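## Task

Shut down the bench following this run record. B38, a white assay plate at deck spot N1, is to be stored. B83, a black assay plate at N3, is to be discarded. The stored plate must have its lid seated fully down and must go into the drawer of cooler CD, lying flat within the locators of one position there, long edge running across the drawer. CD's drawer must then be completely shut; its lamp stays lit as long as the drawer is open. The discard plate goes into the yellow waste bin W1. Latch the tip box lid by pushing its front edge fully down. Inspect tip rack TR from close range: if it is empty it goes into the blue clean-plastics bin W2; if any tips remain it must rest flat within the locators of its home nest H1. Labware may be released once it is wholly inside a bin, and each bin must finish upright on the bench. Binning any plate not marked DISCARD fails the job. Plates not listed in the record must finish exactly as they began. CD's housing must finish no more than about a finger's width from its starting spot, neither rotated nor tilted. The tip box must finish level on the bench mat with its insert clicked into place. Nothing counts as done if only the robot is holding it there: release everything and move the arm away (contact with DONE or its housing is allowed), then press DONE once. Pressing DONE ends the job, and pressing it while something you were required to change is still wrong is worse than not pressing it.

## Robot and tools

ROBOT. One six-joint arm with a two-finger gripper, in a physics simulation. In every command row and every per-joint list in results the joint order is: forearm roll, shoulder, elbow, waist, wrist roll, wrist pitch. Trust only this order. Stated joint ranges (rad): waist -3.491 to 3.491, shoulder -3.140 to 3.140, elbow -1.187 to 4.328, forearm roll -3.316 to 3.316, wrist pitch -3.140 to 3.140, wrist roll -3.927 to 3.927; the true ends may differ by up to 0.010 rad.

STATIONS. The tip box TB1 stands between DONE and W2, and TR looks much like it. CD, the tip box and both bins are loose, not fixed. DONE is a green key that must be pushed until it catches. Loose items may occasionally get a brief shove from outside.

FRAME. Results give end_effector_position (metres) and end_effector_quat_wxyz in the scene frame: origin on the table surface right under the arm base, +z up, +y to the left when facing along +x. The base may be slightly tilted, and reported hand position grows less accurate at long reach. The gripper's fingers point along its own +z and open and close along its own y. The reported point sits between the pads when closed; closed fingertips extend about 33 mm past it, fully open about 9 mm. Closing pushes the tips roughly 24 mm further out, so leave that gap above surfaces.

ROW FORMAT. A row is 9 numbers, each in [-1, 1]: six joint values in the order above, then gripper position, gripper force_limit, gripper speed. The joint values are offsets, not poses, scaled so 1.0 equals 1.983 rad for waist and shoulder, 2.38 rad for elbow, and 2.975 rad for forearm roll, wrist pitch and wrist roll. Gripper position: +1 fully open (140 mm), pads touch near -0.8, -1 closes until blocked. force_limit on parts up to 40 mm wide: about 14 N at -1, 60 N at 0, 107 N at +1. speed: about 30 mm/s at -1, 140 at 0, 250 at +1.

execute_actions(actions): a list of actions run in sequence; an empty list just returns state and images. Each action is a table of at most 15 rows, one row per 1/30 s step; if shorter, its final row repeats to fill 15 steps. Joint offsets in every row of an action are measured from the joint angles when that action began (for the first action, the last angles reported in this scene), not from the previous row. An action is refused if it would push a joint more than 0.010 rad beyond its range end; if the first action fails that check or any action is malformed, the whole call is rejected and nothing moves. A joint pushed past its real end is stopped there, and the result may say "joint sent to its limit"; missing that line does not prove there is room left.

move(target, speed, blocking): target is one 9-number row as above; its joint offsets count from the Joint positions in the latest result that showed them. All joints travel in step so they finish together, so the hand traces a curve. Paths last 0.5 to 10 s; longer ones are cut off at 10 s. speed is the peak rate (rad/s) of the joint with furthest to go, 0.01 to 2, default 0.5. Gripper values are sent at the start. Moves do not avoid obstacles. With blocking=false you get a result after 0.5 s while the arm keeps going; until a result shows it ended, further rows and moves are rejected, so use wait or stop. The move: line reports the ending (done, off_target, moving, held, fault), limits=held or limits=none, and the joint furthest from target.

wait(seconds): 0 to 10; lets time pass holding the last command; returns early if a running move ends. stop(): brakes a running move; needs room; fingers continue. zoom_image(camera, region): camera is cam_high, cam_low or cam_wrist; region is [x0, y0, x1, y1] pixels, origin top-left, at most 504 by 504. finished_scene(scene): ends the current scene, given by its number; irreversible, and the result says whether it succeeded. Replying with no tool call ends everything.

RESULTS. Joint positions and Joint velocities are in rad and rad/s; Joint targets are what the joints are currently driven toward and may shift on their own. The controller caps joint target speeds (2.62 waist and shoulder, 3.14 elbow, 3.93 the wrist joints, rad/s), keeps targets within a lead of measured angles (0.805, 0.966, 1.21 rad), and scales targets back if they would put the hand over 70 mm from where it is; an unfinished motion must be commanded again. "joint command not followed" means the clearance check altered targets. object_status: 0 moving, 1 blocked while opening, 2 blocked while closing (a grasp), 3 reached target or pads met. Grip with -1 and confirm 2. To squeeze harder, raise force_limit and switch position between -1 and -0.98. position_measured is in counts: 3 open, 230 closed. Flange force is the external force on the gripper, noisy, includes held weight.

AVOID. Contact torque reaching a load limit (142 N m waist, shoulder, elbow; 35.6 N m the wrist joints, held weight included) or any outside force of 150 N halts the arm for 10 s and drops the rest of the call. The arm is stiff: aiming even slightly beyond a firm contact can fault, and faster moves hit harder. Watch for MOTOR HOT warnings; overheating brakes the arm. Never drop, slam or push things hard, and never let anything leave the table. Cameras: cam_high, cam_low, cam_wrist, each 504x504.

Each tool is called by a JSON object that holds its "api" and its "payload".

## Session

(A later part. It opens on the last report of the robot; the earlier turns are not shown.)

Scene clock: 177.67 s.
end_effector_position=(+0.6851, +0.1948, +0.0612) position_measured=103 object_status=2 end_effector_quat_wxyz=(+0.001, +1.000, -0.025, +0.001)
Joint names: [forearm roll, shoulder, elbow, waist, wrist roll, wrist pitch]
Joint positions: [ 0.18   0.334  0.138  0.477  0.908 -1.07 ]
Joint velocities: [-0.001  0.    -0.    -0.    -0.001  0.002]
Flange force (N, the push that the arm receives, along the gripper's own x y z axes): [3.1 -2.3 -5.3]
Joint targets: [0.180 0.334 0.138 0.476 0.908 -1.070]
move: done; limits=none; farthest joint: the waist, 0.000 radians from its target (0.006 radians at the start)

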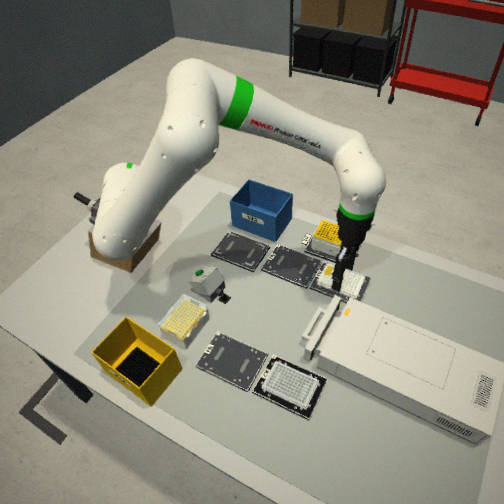

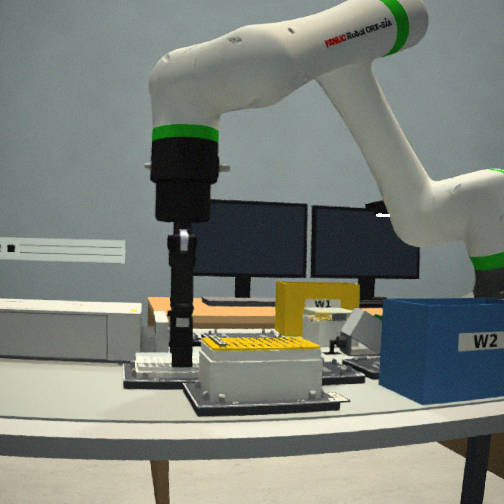

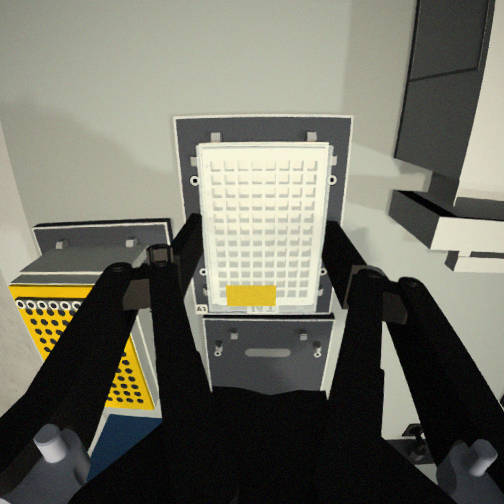

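{"api": "execute_actions", "payload": {"actions": [[[0,0.0003,0.0004,0.0007,-0.0004,0,-1,-0.4,-0.3]],[[0,0.00086,-0.00045,-0.00021,0,0.00093,-1,-0.4,-0.3]],[[0,0.00086,-0.00045,-0.00021,0,0.00093,-1,-0.4,-0.3]],[[0,0.00086,-0.00045,-0.00021,0,0.00093,-1,-0.4,-0.3]]]}}

{"api": "zoom_image", "payload": {"camera": "cam_low", "region": [110, 330, 230, 400]}}

Scene clock: 184.07 s.
end_effector_position=(+0.6851, +0.1960, +0.0568) position_measured=103 object_status=2 end_effector_quat_wxyz=(+0.000, +1.000, -0.025, +0.001)
Joint names: [forearm roll, shoulder, elbow, waist, wrist roll, wrist pitch]
Joint positions: [ 0.18   0.34   0.135  0.477  0.907 -1.062]
Joint velocities: [-0.001  0.001 -0.    -0.     0.     0.001]
Flange force (N, the push that the arm receives, along the gripper's own x y z axes): [-8.4 6.1 -38.8]
Flange force at the end of the 1st action (N, along the gripper's axes at the end of the call): [-1.9 0.4 -1.7]
Flange force at the end of the 2nd action (N, along the gripper's axes at the end of the call): [-0.3 3.7 -6.0]
Flange force at the end of the 3rd action (N, along the gripper's axes at the end of the call): [-1.9 6.5 -6.4]
Joint targets: [0.180 0.340 0.135 0.477 0.907 -1.062]

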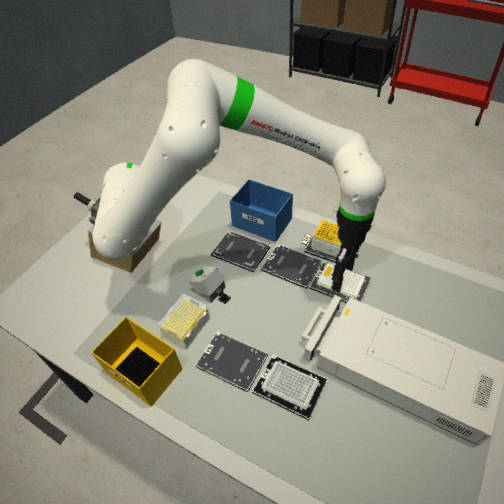

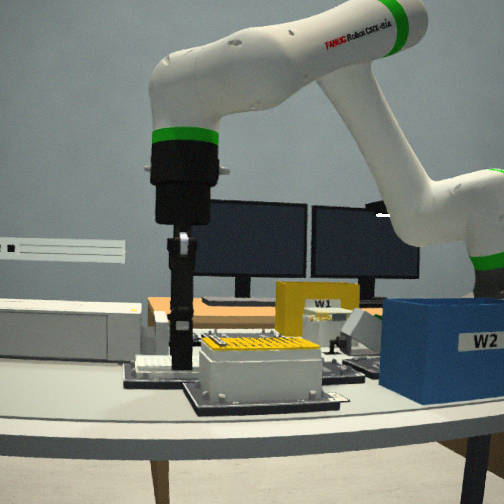

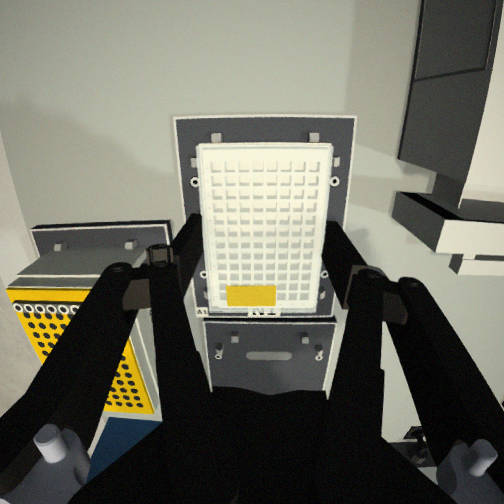

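Region (110, 330, 230, 400) of cam_low's 504x504 image, scaled by 4.200, with more detail than that image has; it fills the top 294 rows of this view, and the rest is white.

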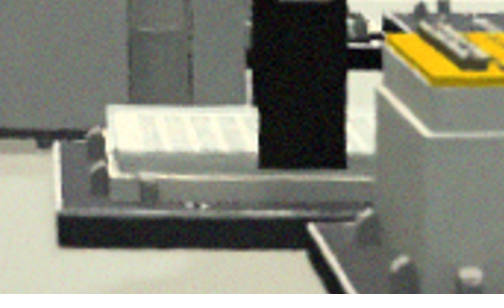

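{"api": "execute_actions", "payload": {"actions": [[[0,-0.0003,0.00015,0,0,-0.0003,0.42,-0.4,-0.5]],[[0,0,0,0,0,0,0.42,-0.4,-0.5]]]}}

{"api": "zoom_image", "payload": {"camera": "cam_low", "region": [110, 330, 230, 400]}}

{"api": "zoom_image", "payload": {"camera": "cam_high", "region": [280, 240, 400, 370]}}

Scene clock: 189.90 s.
end_effector_position=(+0.6852, +0.1959, +0.0573) position_measured=76 object_status=3 end_effector_quat_wxyz=(+0.000, +1.000, -0.025, +0.001)
Joint names: [forearm roll, shoulder, elbow, waist, wrist roll, wrist pitch]
Joint positions: [ 0.18   0.339  0.136  0.477  0.907 -1.063]
Joint velocities: [-0.     0.    -0.     0.     0.001 -0.   ]
Flange force (N, the push that the arm receives, along the gripper's own x y z axes): [-1.1 0.3 -5.1]
Flange force at the end of the 1st action (N, along the gripper's axes at the end of the call): [3.3 1.2 -4.0]
Joint targets: [0.180 0.339 0.136 0.477 0.907 -1.063]

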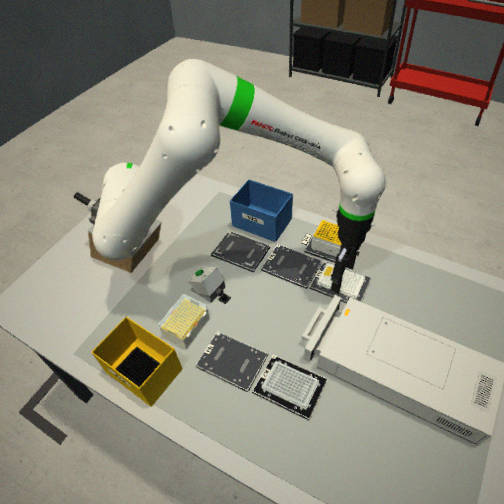

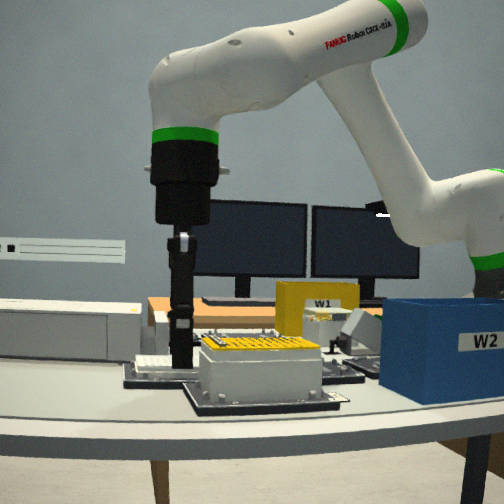

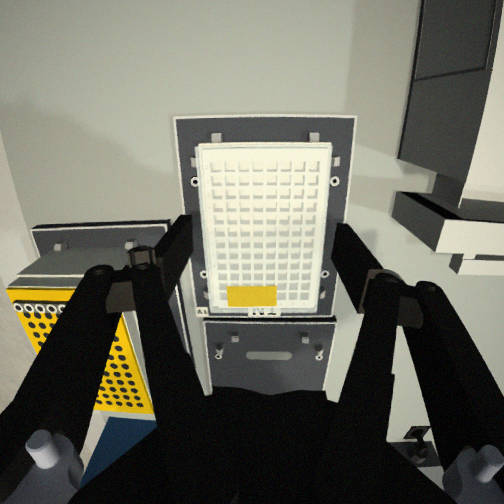

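Region (110, 330, 230, 400) of cam_low's 504x504 image, scaled by 4.200, with more detail than that image has; it fills the top 294 rows of this view, and the rest is white.

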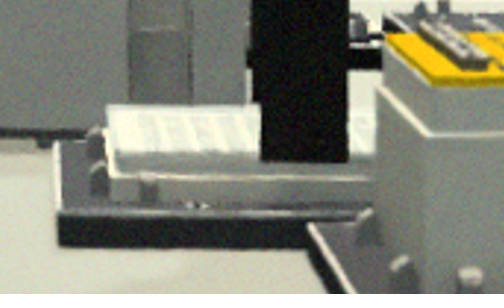

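Region (280, 240, 400, 370) of cam_high's 504x504 image, scaled by 3.877, with more detail than that image has; it fills the left 465 columns of this view, and the rest is white.

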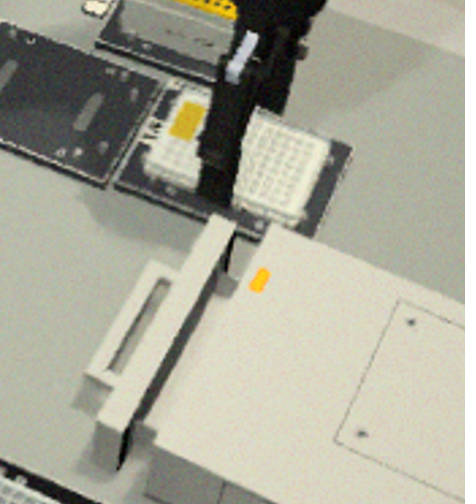

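{"api": "move", "payload": {"target": [-0.002, -0.034, 0.018, 0.0084, 0, -0.0372, 0.42, -0.4, 0], "speed": 0.3}}

{"api": "move", "payload": {"target": [-0.0393, -0.0662, -0.0076, -0.1691, -0.407, -0.0249, -0.3, -0.4, 0], "speed": 0.7}}

Scene clock: 200.97 s.
end_effector_position=(+0.6833, +0.1952, +0.1162) position_measured=76 object_status=3 end_effector_quat_wxyz=(-0.001, +1.000, -0.027, +0.001)
Joint names: [forearm roll, shoulder, elbow, waist, wrist roll, wrist pitch]
Joint positions: [ 0.174  0.272  0.178  0.493  0.907 -1.173]
Joint velocities: [-0.    -0.001  0.001  0.     0.    -0.002]
Flange force (N, the push that the arm receives, along the gripper's own x y z axes): [-3.4 -1.7 -4.8]
Joint targets: [0.174 0.272 0.179 0.493 0.907 -1.173]
move: done; limits=none; farthest joint: the shoulder, 0.001 radians from its target (0.068 radians at the start)

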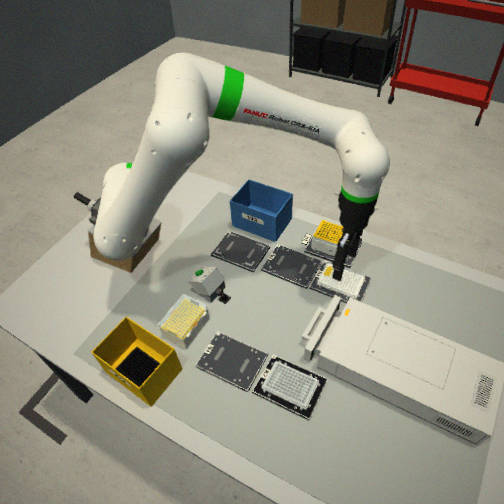

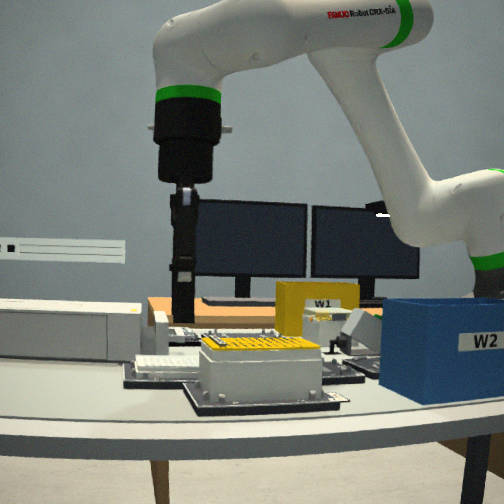

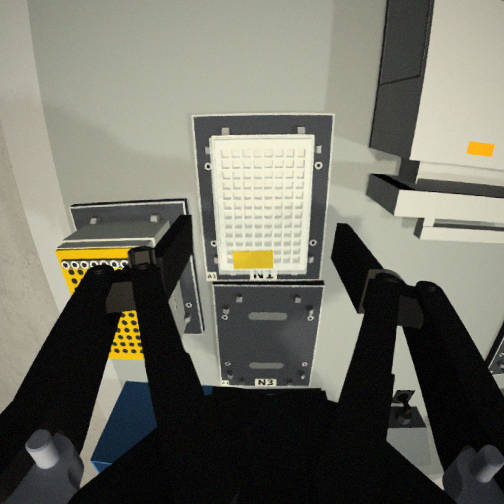

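Scene clock: 203.30 s.
end_effector_position=(+0.6803, -0.0009, +0.1702) position_measured=167 object_status=3 end_effector_quat_wxyz=(-0.000, +0.685, -0.729, +0.001)
Joint names: [forearm roll, shoulder, elbow, waist, wrist roll, wrist pitch]
Joint positions: [ 0.057  0.141  0.16   0.158 -0.304 -1.247]
Joint velocities: [ 0.001 -0.     0.001 -0.    -0.001  0.   ]
Flange force (N, the push that the arm receives, along the gripper's own x y z axes): [-2.6 3.5 -3.7]
Joint targets: [0.057 0.141 0.160 0.158 -0.304 -1.247]
move: done; limits=none; farthest joint: the waist, 0.000 radians from its target (0.336 radians at the start)

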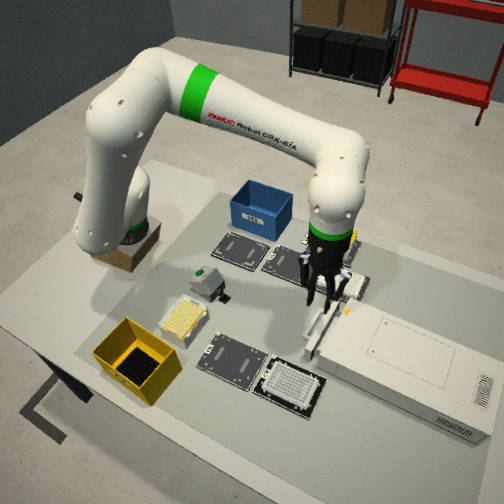

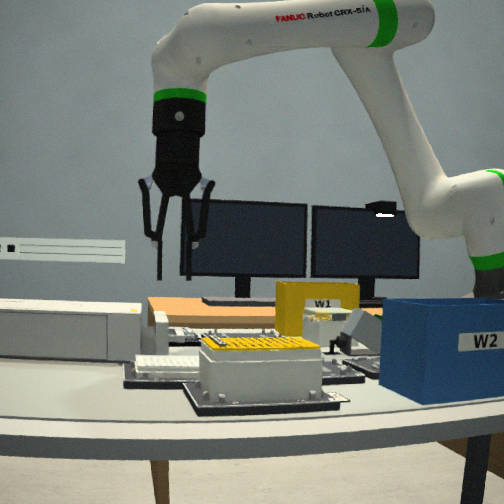

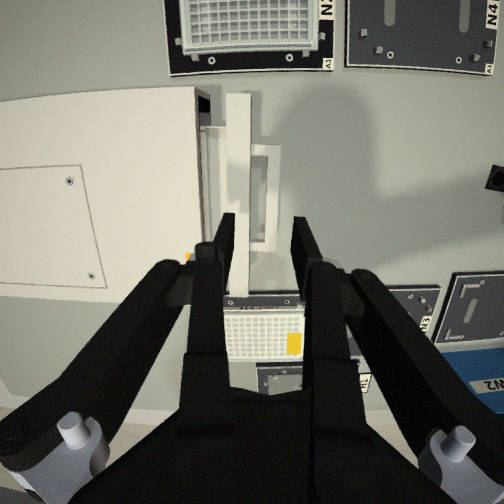

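{"api": "move", "payload": {"target": [-0.003, 0.0512, 0.0139, -0.0137, 0.0094, 0.0235, -0.4, -0.4, 0], "speed": 0.25}}

{"api": "zoom_image", "payload": {"camera": "cam_low", "region": [90, 260, 230, 370]}}

Scene clock: 212.60 s.
end_effector_position=(+0.7044, -0.0074, +0.1208) position_measured=179 object_status=3 end_effector_quat_wxyz=(-0.001, +0.686, -0.728, +0.001)
Joint names: [forearm roll, shoulder, elbow, waist, wrist roll, wrist pitch]
Joint positions: [ 0.048  0.242  0.193  0.131 -0.276 -1.177]
Joint velocities: [-0.001  0.002  0.002 -0.     0.001  0.001]
Flange force (N, the push that the arm receives, along the gripper's own x y z axes): [0.6 6.7 -3.6]
Joint targets: [0.048 0.242 0.193 0.131 -0.276 -1.177]
move: done; limits=none; farthest joint: the waist, 0.000 radians from its target (0.027 radians at the start)

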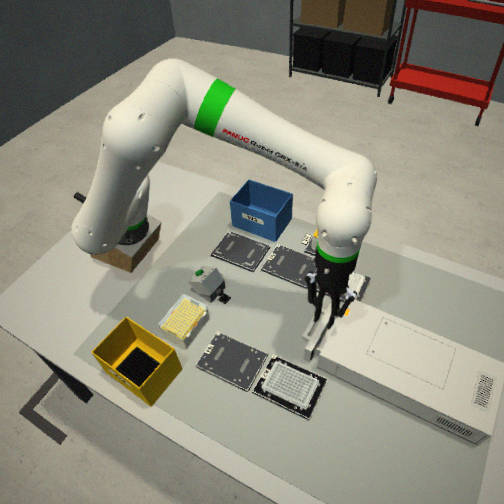

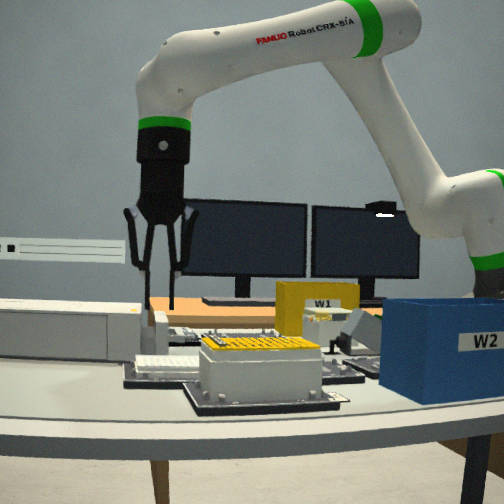

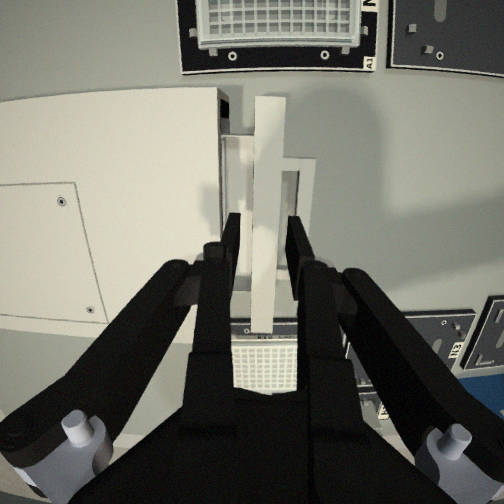

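Region (90, 260, 230, 370) of cam_low's 504x504 image, scaled by 3.600, with more detail than that image has; it fills the top 396 rows of this view, and the rest is white.

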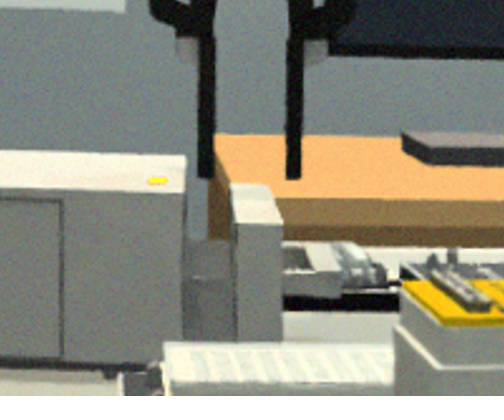

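{"api": "move", "payload": {"target": [0, 0.0155, -0.0123, -0.0012, 0.0005, 0.0202, -0.4, -0.4, 0], "speed": 0.1}}

{"api": "execute_actions", "payload": {"actions": [[[0,0,0,0,0,0,-1,0.2,-0.5]],[[0,0,0,0,0,0,-1,0.2,-0.5]]]}}

{"api": "zoom_image", "payload": {"camera": "cam_low", "region": [90, 260, 230, 370]}}

Scene clock: 218.50 s.
end_effector_position=(+0.7043, -0.0072, +0.0902) position_measured=179 object_status=3 end_effector_quat_wxyz=(-0.001, +0.686, -0.727, +0.001)
Joint names: [forearm roll, shoulder, elbow, waist, wrist roll, wrist pitch]
Joint positions: [ 0.048  0.273  0.164  0.128 -0.274 -1.117]
Joint velocities: [-0.     0.001  0.001  0.     0.001  0.002]
Flange force (N, the push that the arm receives, along the gripper's own x y z axes): [-0.6 2.5 -2.3]
Joint targets: [0.048 0.273 0.164 0.128 -0.274 -1.117]
move: done; limits=none; farthest joint: the elbow, 0.001 radians from its target (0.030 radians at the start)

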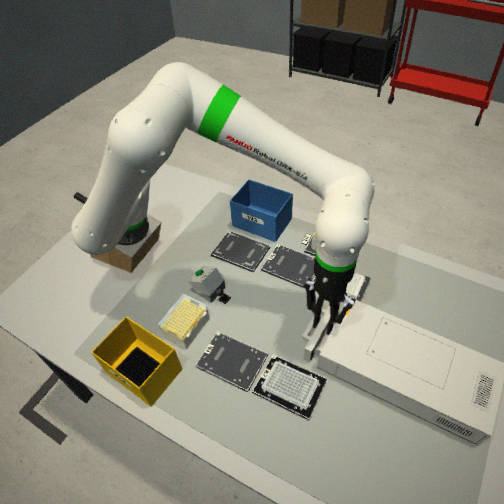

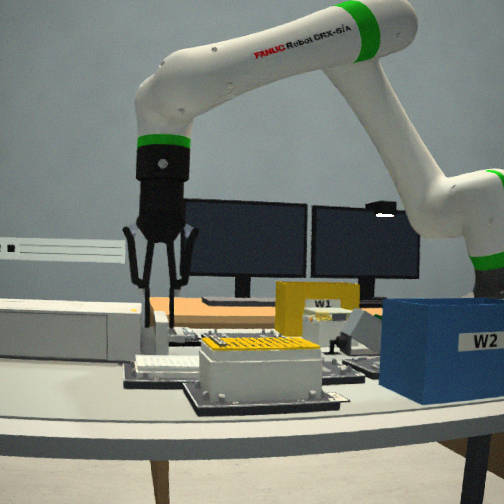

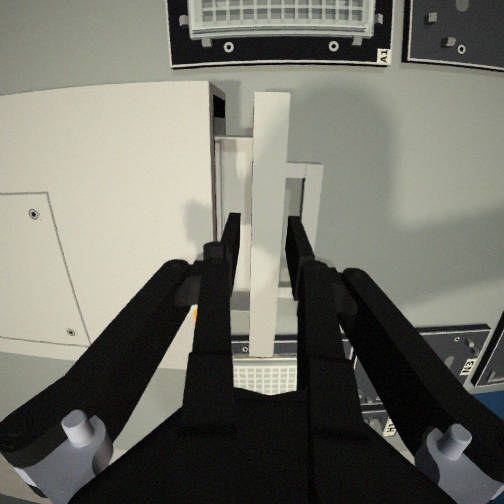

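Scene clock: 219.50 s.
end_effector_position=(+0.7043, -0.0072, +0.0901) position_measured=204 object_status=2 end_effector_quat_wxyz=(-0.001, +0.686, -0.727, +0.001)
Joint names: [forearm roll, shoulder, elbow, waist, wrist roll, wrist pitch]
Joint positions: [ 0.048  0.273  0.164  0.128 -0.274 -1.117]
Joint velocities: [ 0.001 -0.     0.     0.    -0.     0.   ]
Flange force (N, the push that the arm receives, along the gripper's own x y z axes): [-2.7 -0.4 -13.1]
Flange force at the end of the 1st action (N, along the gripper's axes at the end of the call): [-0.2 0.8 -11.3]
Joint targets: [0.048 0.273 0.164 0.128 -0.274 -1.117]

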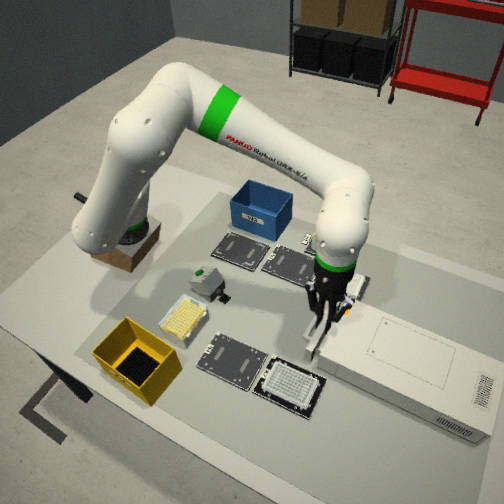

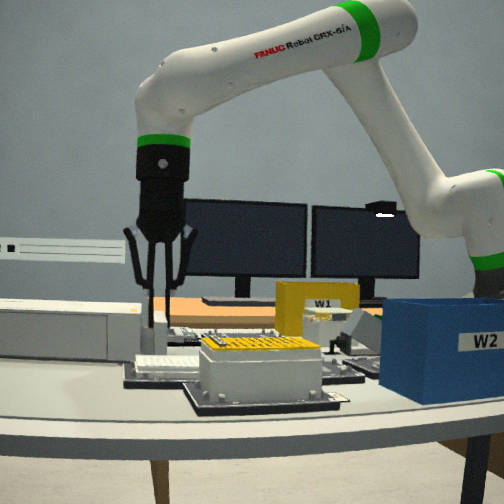

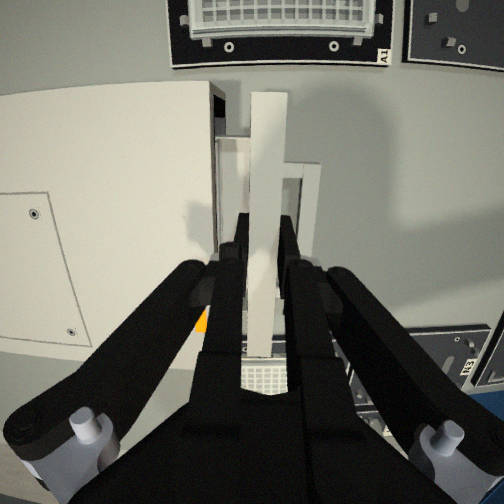

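Region (90, 260, 230, 370) of cam_low's 504x504 image, scaled by 3.600, with more detail than that image has; it fills the top 396 rows of this view, and the rest is white.

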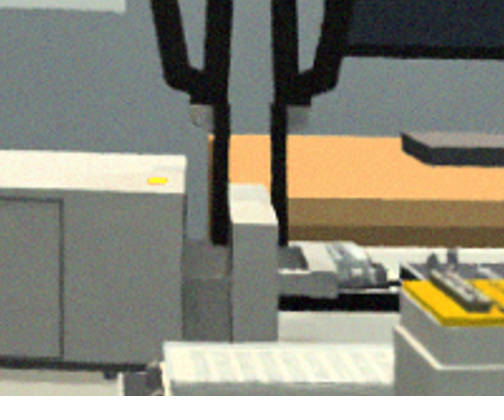

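{"api": "execute_actions", "payload": {"actions": [[[0,0,0,0,0,0,-0.5,0.2,0]]]}}

{"api": "move", "payload": {"target": [0.0035, -0.0501, -0.0665, 0.0114, -0.0104, 0.0191, -0.5, 0.2, 0], "speed": 0.12}}

Scene clock: 232.47 s.
end_effector_position=(+0.7043, -0.0072, +0.0901) position_measured=192 object_status=3 end_effector_quat_wxyz=(-0.001, +0.686, -0.727, +0.001)
Joint names: [forearm roll, shoulder, elbow, waist, wrist roll, wrist pitch]
Joint positions: [ 0.048  0.273  0.164  0.128 -0.274 -1.117]
Joint velocities: [ 0.     0.    -0.001 -0.    -0.     0.   ]
Flange force (N, the push that the arm receives, along the gripper's own x y z axes): [-0.8 0.1 -3.0]
Joint targets: [0.048 0.273 0.164 0.128 -0.274 -1.117]

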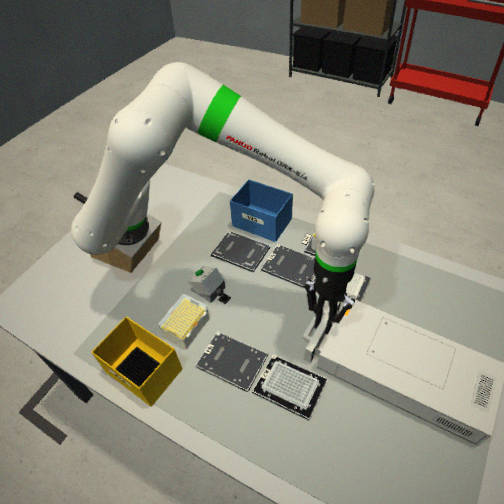

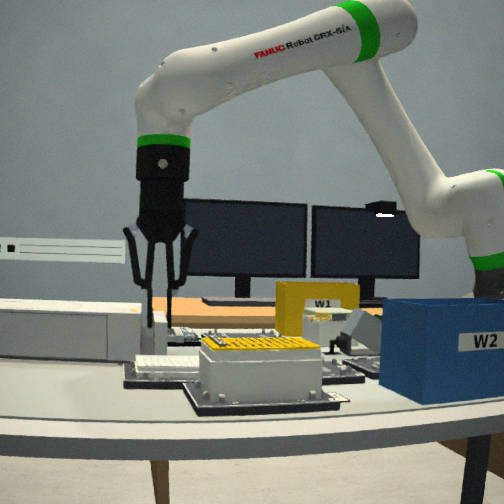

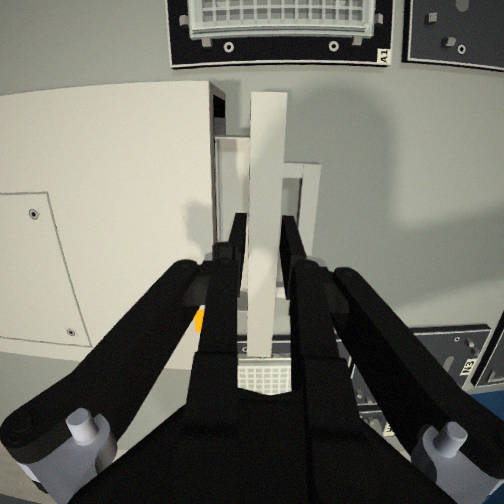

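Scene clock: 234.20 s.
end_effector_position=(+0.6602, -0.0045, +0.0901) position_measured=192 object_status=3 end_effector_quat_wxyz=(-0.000, +0.686, -0.728, +0.001)
Joint names: [forearm roll, shoulder, elbow, waist, wrist roll, wrist pitch]
Joint positions: [ 0.058  0.174  0.006  0.151 -0.305 -1.06 ]
Joint velocities: [ 0.002 -0.001 -0.002 -0.    -0.     0.   ]
Flange force (N, the push that the arm receives, along the gripper's own x y z axes): [0.6 -1.0 -5.4]
Joint targets: [0.058 0.174 0.006 0.151 -0.305 -1.060]
move: done; limits=none; farthest joint: the waist, 0.000 radians from its target (0.022 radians at the start)

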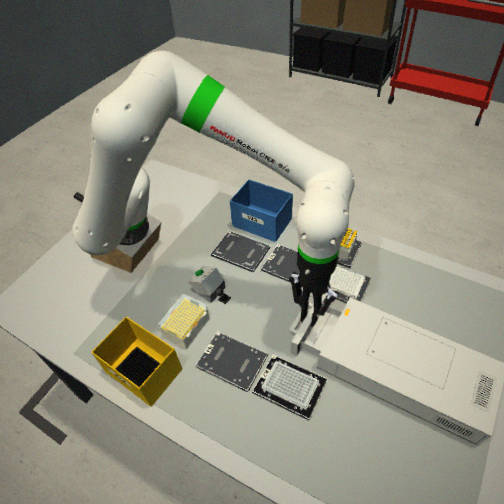

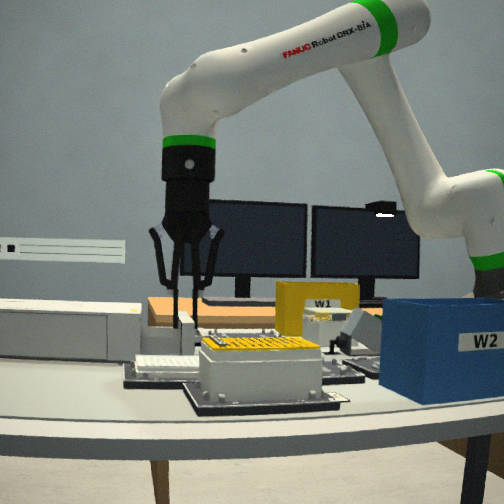

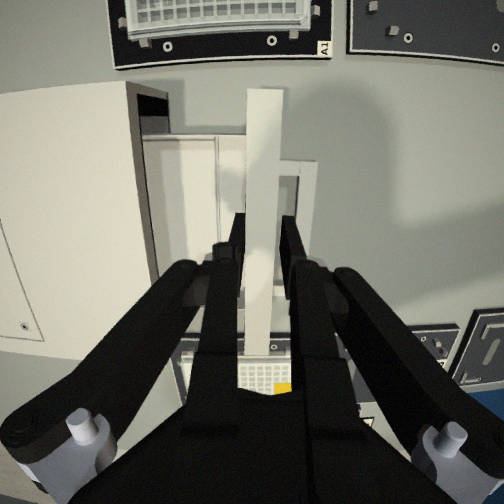

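{"api": "move", "payload": {"target": [0.0039, -0.0447, -0.0566, 0.0118, -0.0101, 0.0149, -0.5, 0.2, 0], "speed": 0.15}}

{"api": "move", "payload": {"target": [0.0044, -0.0447, -0.0539, 0.0143, -0.0124, 0.0125, -0.5, 0.2, 0], "speed": 0.15}}

Scene clock: 238.93 s.
end_effector_position=(+0.6202, -0.0024, +0.0902) position_measured=192 object_status=3 end_effector_quat_wxyz=(-0.000, +0.686, -0.728, +0.001)
Joint names: [forearm roll, shoulder, elbow, waist, wrist roll, wrist pitch]
Joint positions: [ 0.07   0.085 -0.129  0.174 -0.335 -1.016]
Joint velocities: [ 0.001 -0.001 -0.002 -0.    -0.     0.   ]
Flange force (N, the push that the arm receives, along the gripper's own x y z axes): [-0.3 1.6 -5.4]
Joint targets: [0.070 0.085 -0.129 0.174 -0.335 -1.016]
move: done; limits=none; farthest joint: the waist, 0.000 radians from its target (0.023 radians at the start)

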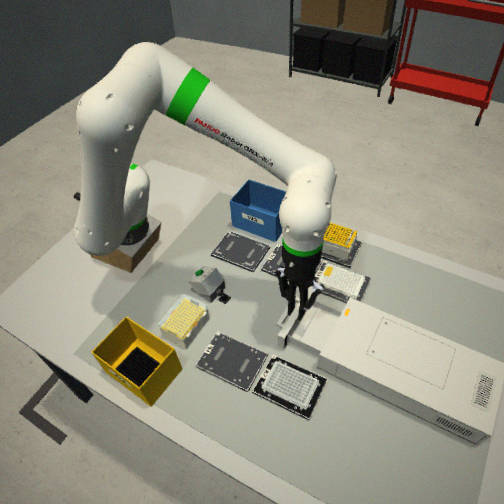

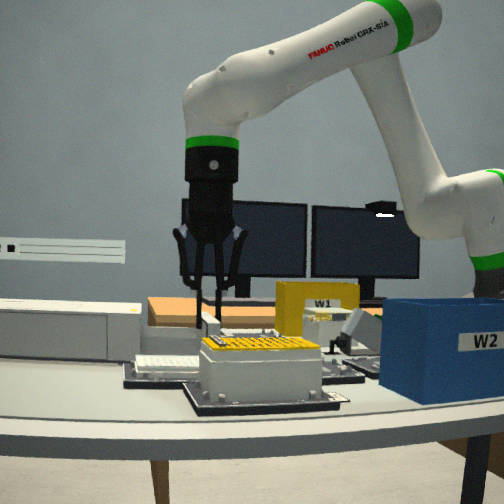

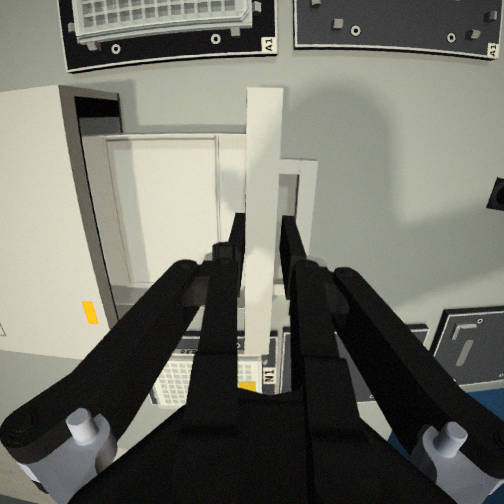

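Scene clock: 240.20 s.
end_effector_position=(+0.5800, +0.0002, +0.0902) position_measured=192 object_status=3 end_effector_quat_wxyz=(-0.000, +0.685, -0.728, +0.001)
Joint names: [forearm roll, shoulder, elbow, waist, wrist roll, wrist pitch]
Joint positions: [ 0.083 -0.004 -0.257  0.203 -0.372 -0.979]
Joint velocities: [ 0.    -0.001 -0.002  0.001  0.001  0.001]
Flange force (N, the push that the arm receives, along the gripper's own x y z axes): [2.2 4.3 -5.8]
Joint targets: [0.083 -0.004 -0.257 0.203 -0.372 -0.979]
move: done; limits=none; farthest joint: the elbow, 0.001 radians from its target (0.129 radians at the start)

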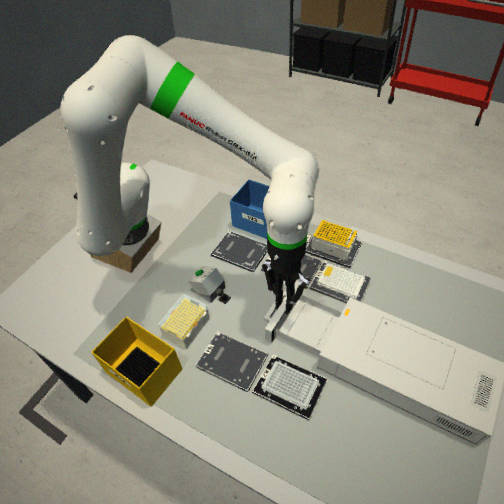

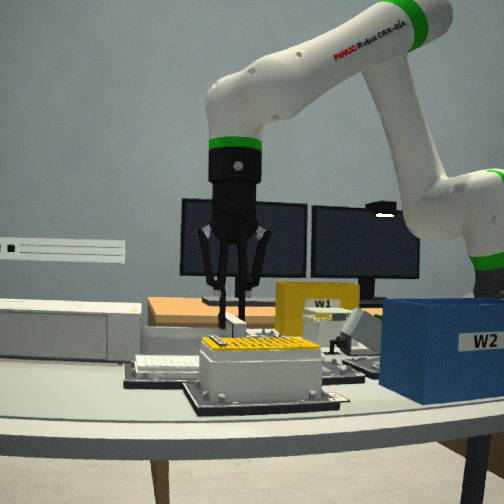

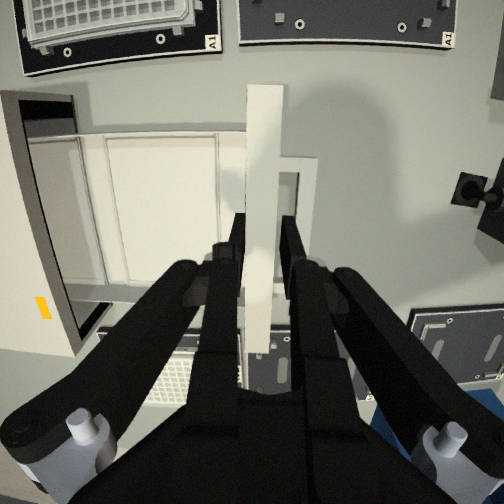

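{"api": "move", "payload": {"target": [0.0037, -0.0337, -0.0387, 0.0126, -0.0108, 0.0077, -0.5, 0.2, 0], "speed": 0.15}}

Scene clock: 243.57 s.
end_effector_position=(+0.5500, +0.0024, +0.0900) position_measured=192 object_status=3 end_effector_quat_wxyz=(-0.000, +0.685, -0.728, +0.001)
Joint names: [forearm roll, shoulder, elbow, waist, wrist roll, wrist pitch]
Joint positions: [ 0.094 -0.07  -0.349  0.228 -0.404 -0.956]
Joint velocities: [-0.    -0.001 -0.     0.001 -0.001  0.   ]
Flange force (N, the push that the arm receives, along the gripper's own x y z axes): [2.2 0.5 -6.2]
Joint targets: [0.094 -0.070 -0.349 0.228 -0.404 -0.956]
move: done; limits=none; farthest joint: the shoulder, 0.001 radians from its target (0.067 radians at the start)

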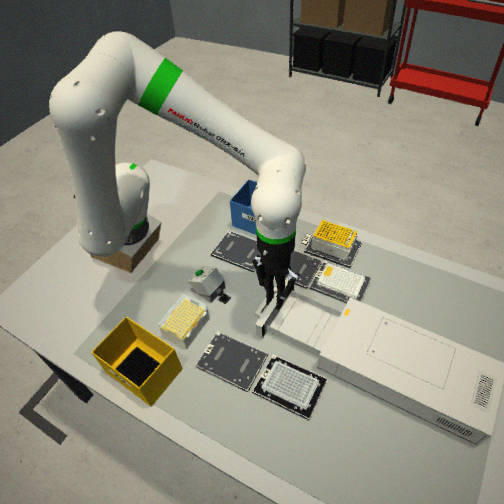

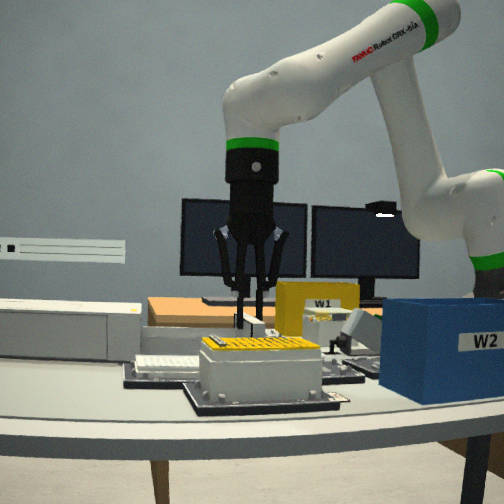

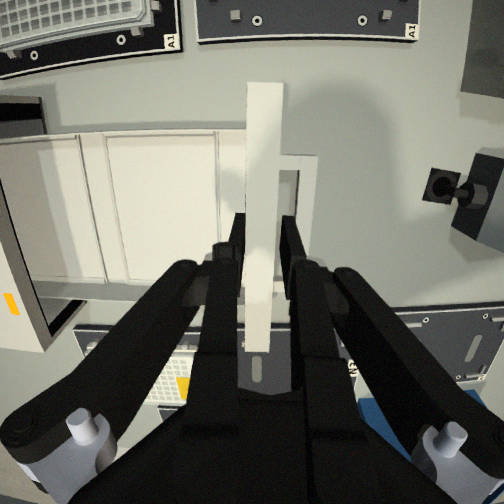

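{"api": "move", "payload": {"target": [-0.001, -0.023, 0.013, 0.003, 0, -0.0256, -0.5, 0.2, 0], "speed": 0.25}}

{"api": "move", "payload": {"target": [-0.0093, 0.0835, 0.114, -0.0327, 0.0279, -0.034, 0.42, -0.2, 0], "speed": 0.4}}

{"api": "zoom_image", "payload": {"camera": "cam_wrist", "region": [140, 90, 390, 340]}}

Scene clock: 249.53 s.
end_effector_position=(+0.5498, +0.0024, +0.1221) position_measured=192 object_status=3 end_effector_quat_wxyz=(-0.000, +0.685, -0.729, +0.000)
Joint names: [forearm roll, shoulder, elbow, waist, wrist roll, wrist pitch]
Joint positions: [ 0.091 -0.116 -0.318  0.234 -0.404 -1.032]
Joint velocities: [-0.    -0.001  0.001  0.     0.001 -0.002]
Flange force (N, the push that the arm receives, along the gripper's own x y z axes): [-2.5 7.7 -6.7]
Joint targets: [0.091 -0.116 -0.318 0.234 -0.404 -1.032]
move: done; limits=none; farthest joint: the waist, 0.000 radians from its target (0.006 radians at the start)

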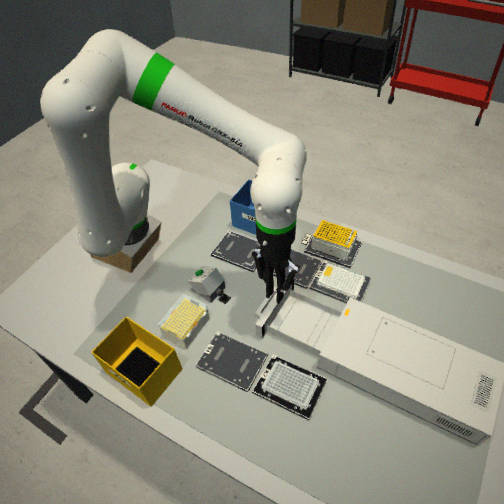

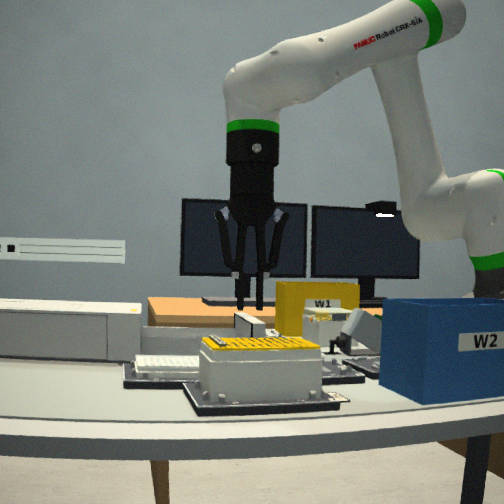

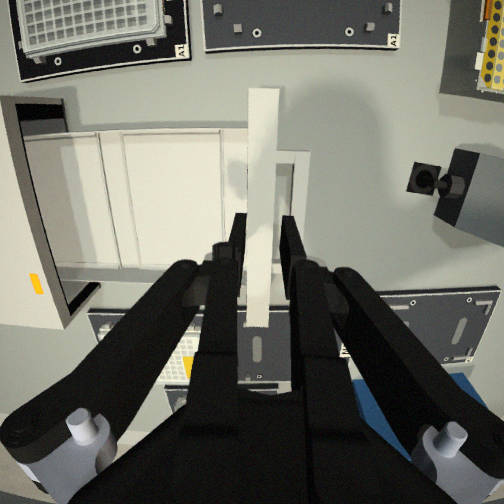

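Scene clock: 250.73 s.
end_effector_position=(+0.6298, -0.0057, +0.1400) position_measured=76 object_status=3 end_effector_quat_wxyz=(+0.000, +0.685, -0.728, +0.001)
Joint names: [forearm roll, shoulder, elbow, waist, wrist roll, wrist pitch]
Joint positions: [ 0.063  0.05  -0.047  0.169 -0.321 -1.133]
Joint velocities: [-0.     0.001  0.001 -0.001  0.    -0.001]
Flange force (N, the push that the arm receives, along the gripper's own x y z axes): [0.5 2.5 -4.8]
Joint targets: [0.063 0.050 -0.046 0.169 -0.321 -1.133]
move: done; limits=none; farthest joint: the waist, 0.000 radians from its target (0.064 radians at the start)

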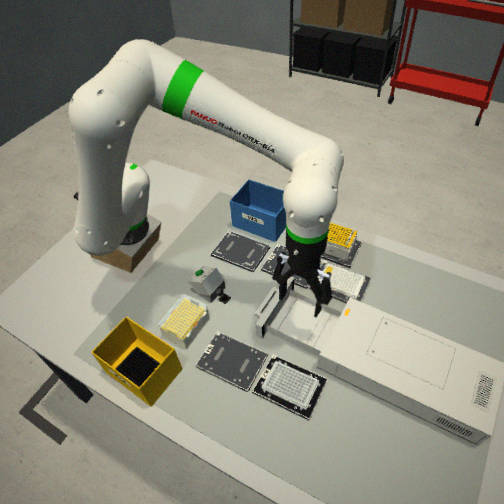

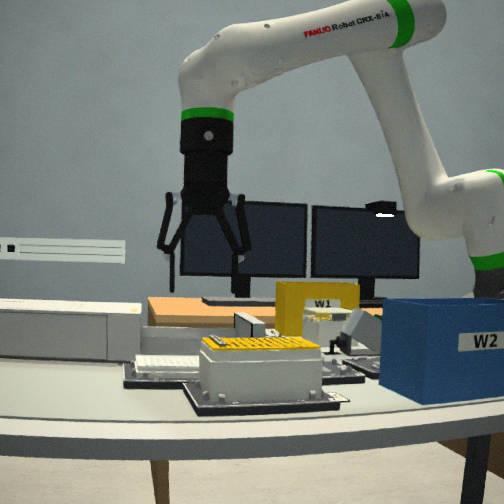

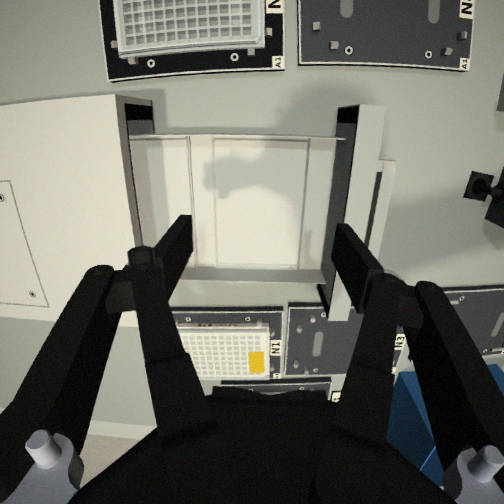

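Region (140, 90, 390, 340) of cam_wrist's 504x504 image, scaled by 2.016, with more detail than that image has.

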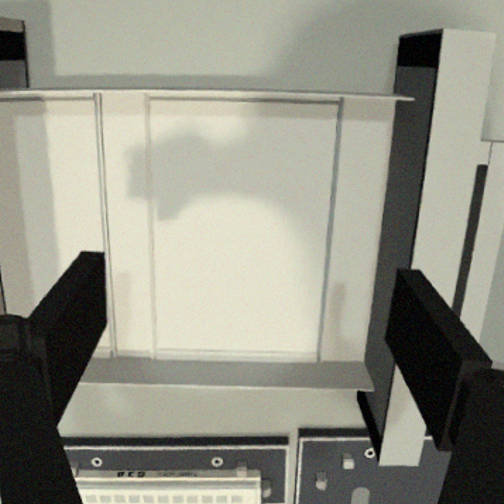

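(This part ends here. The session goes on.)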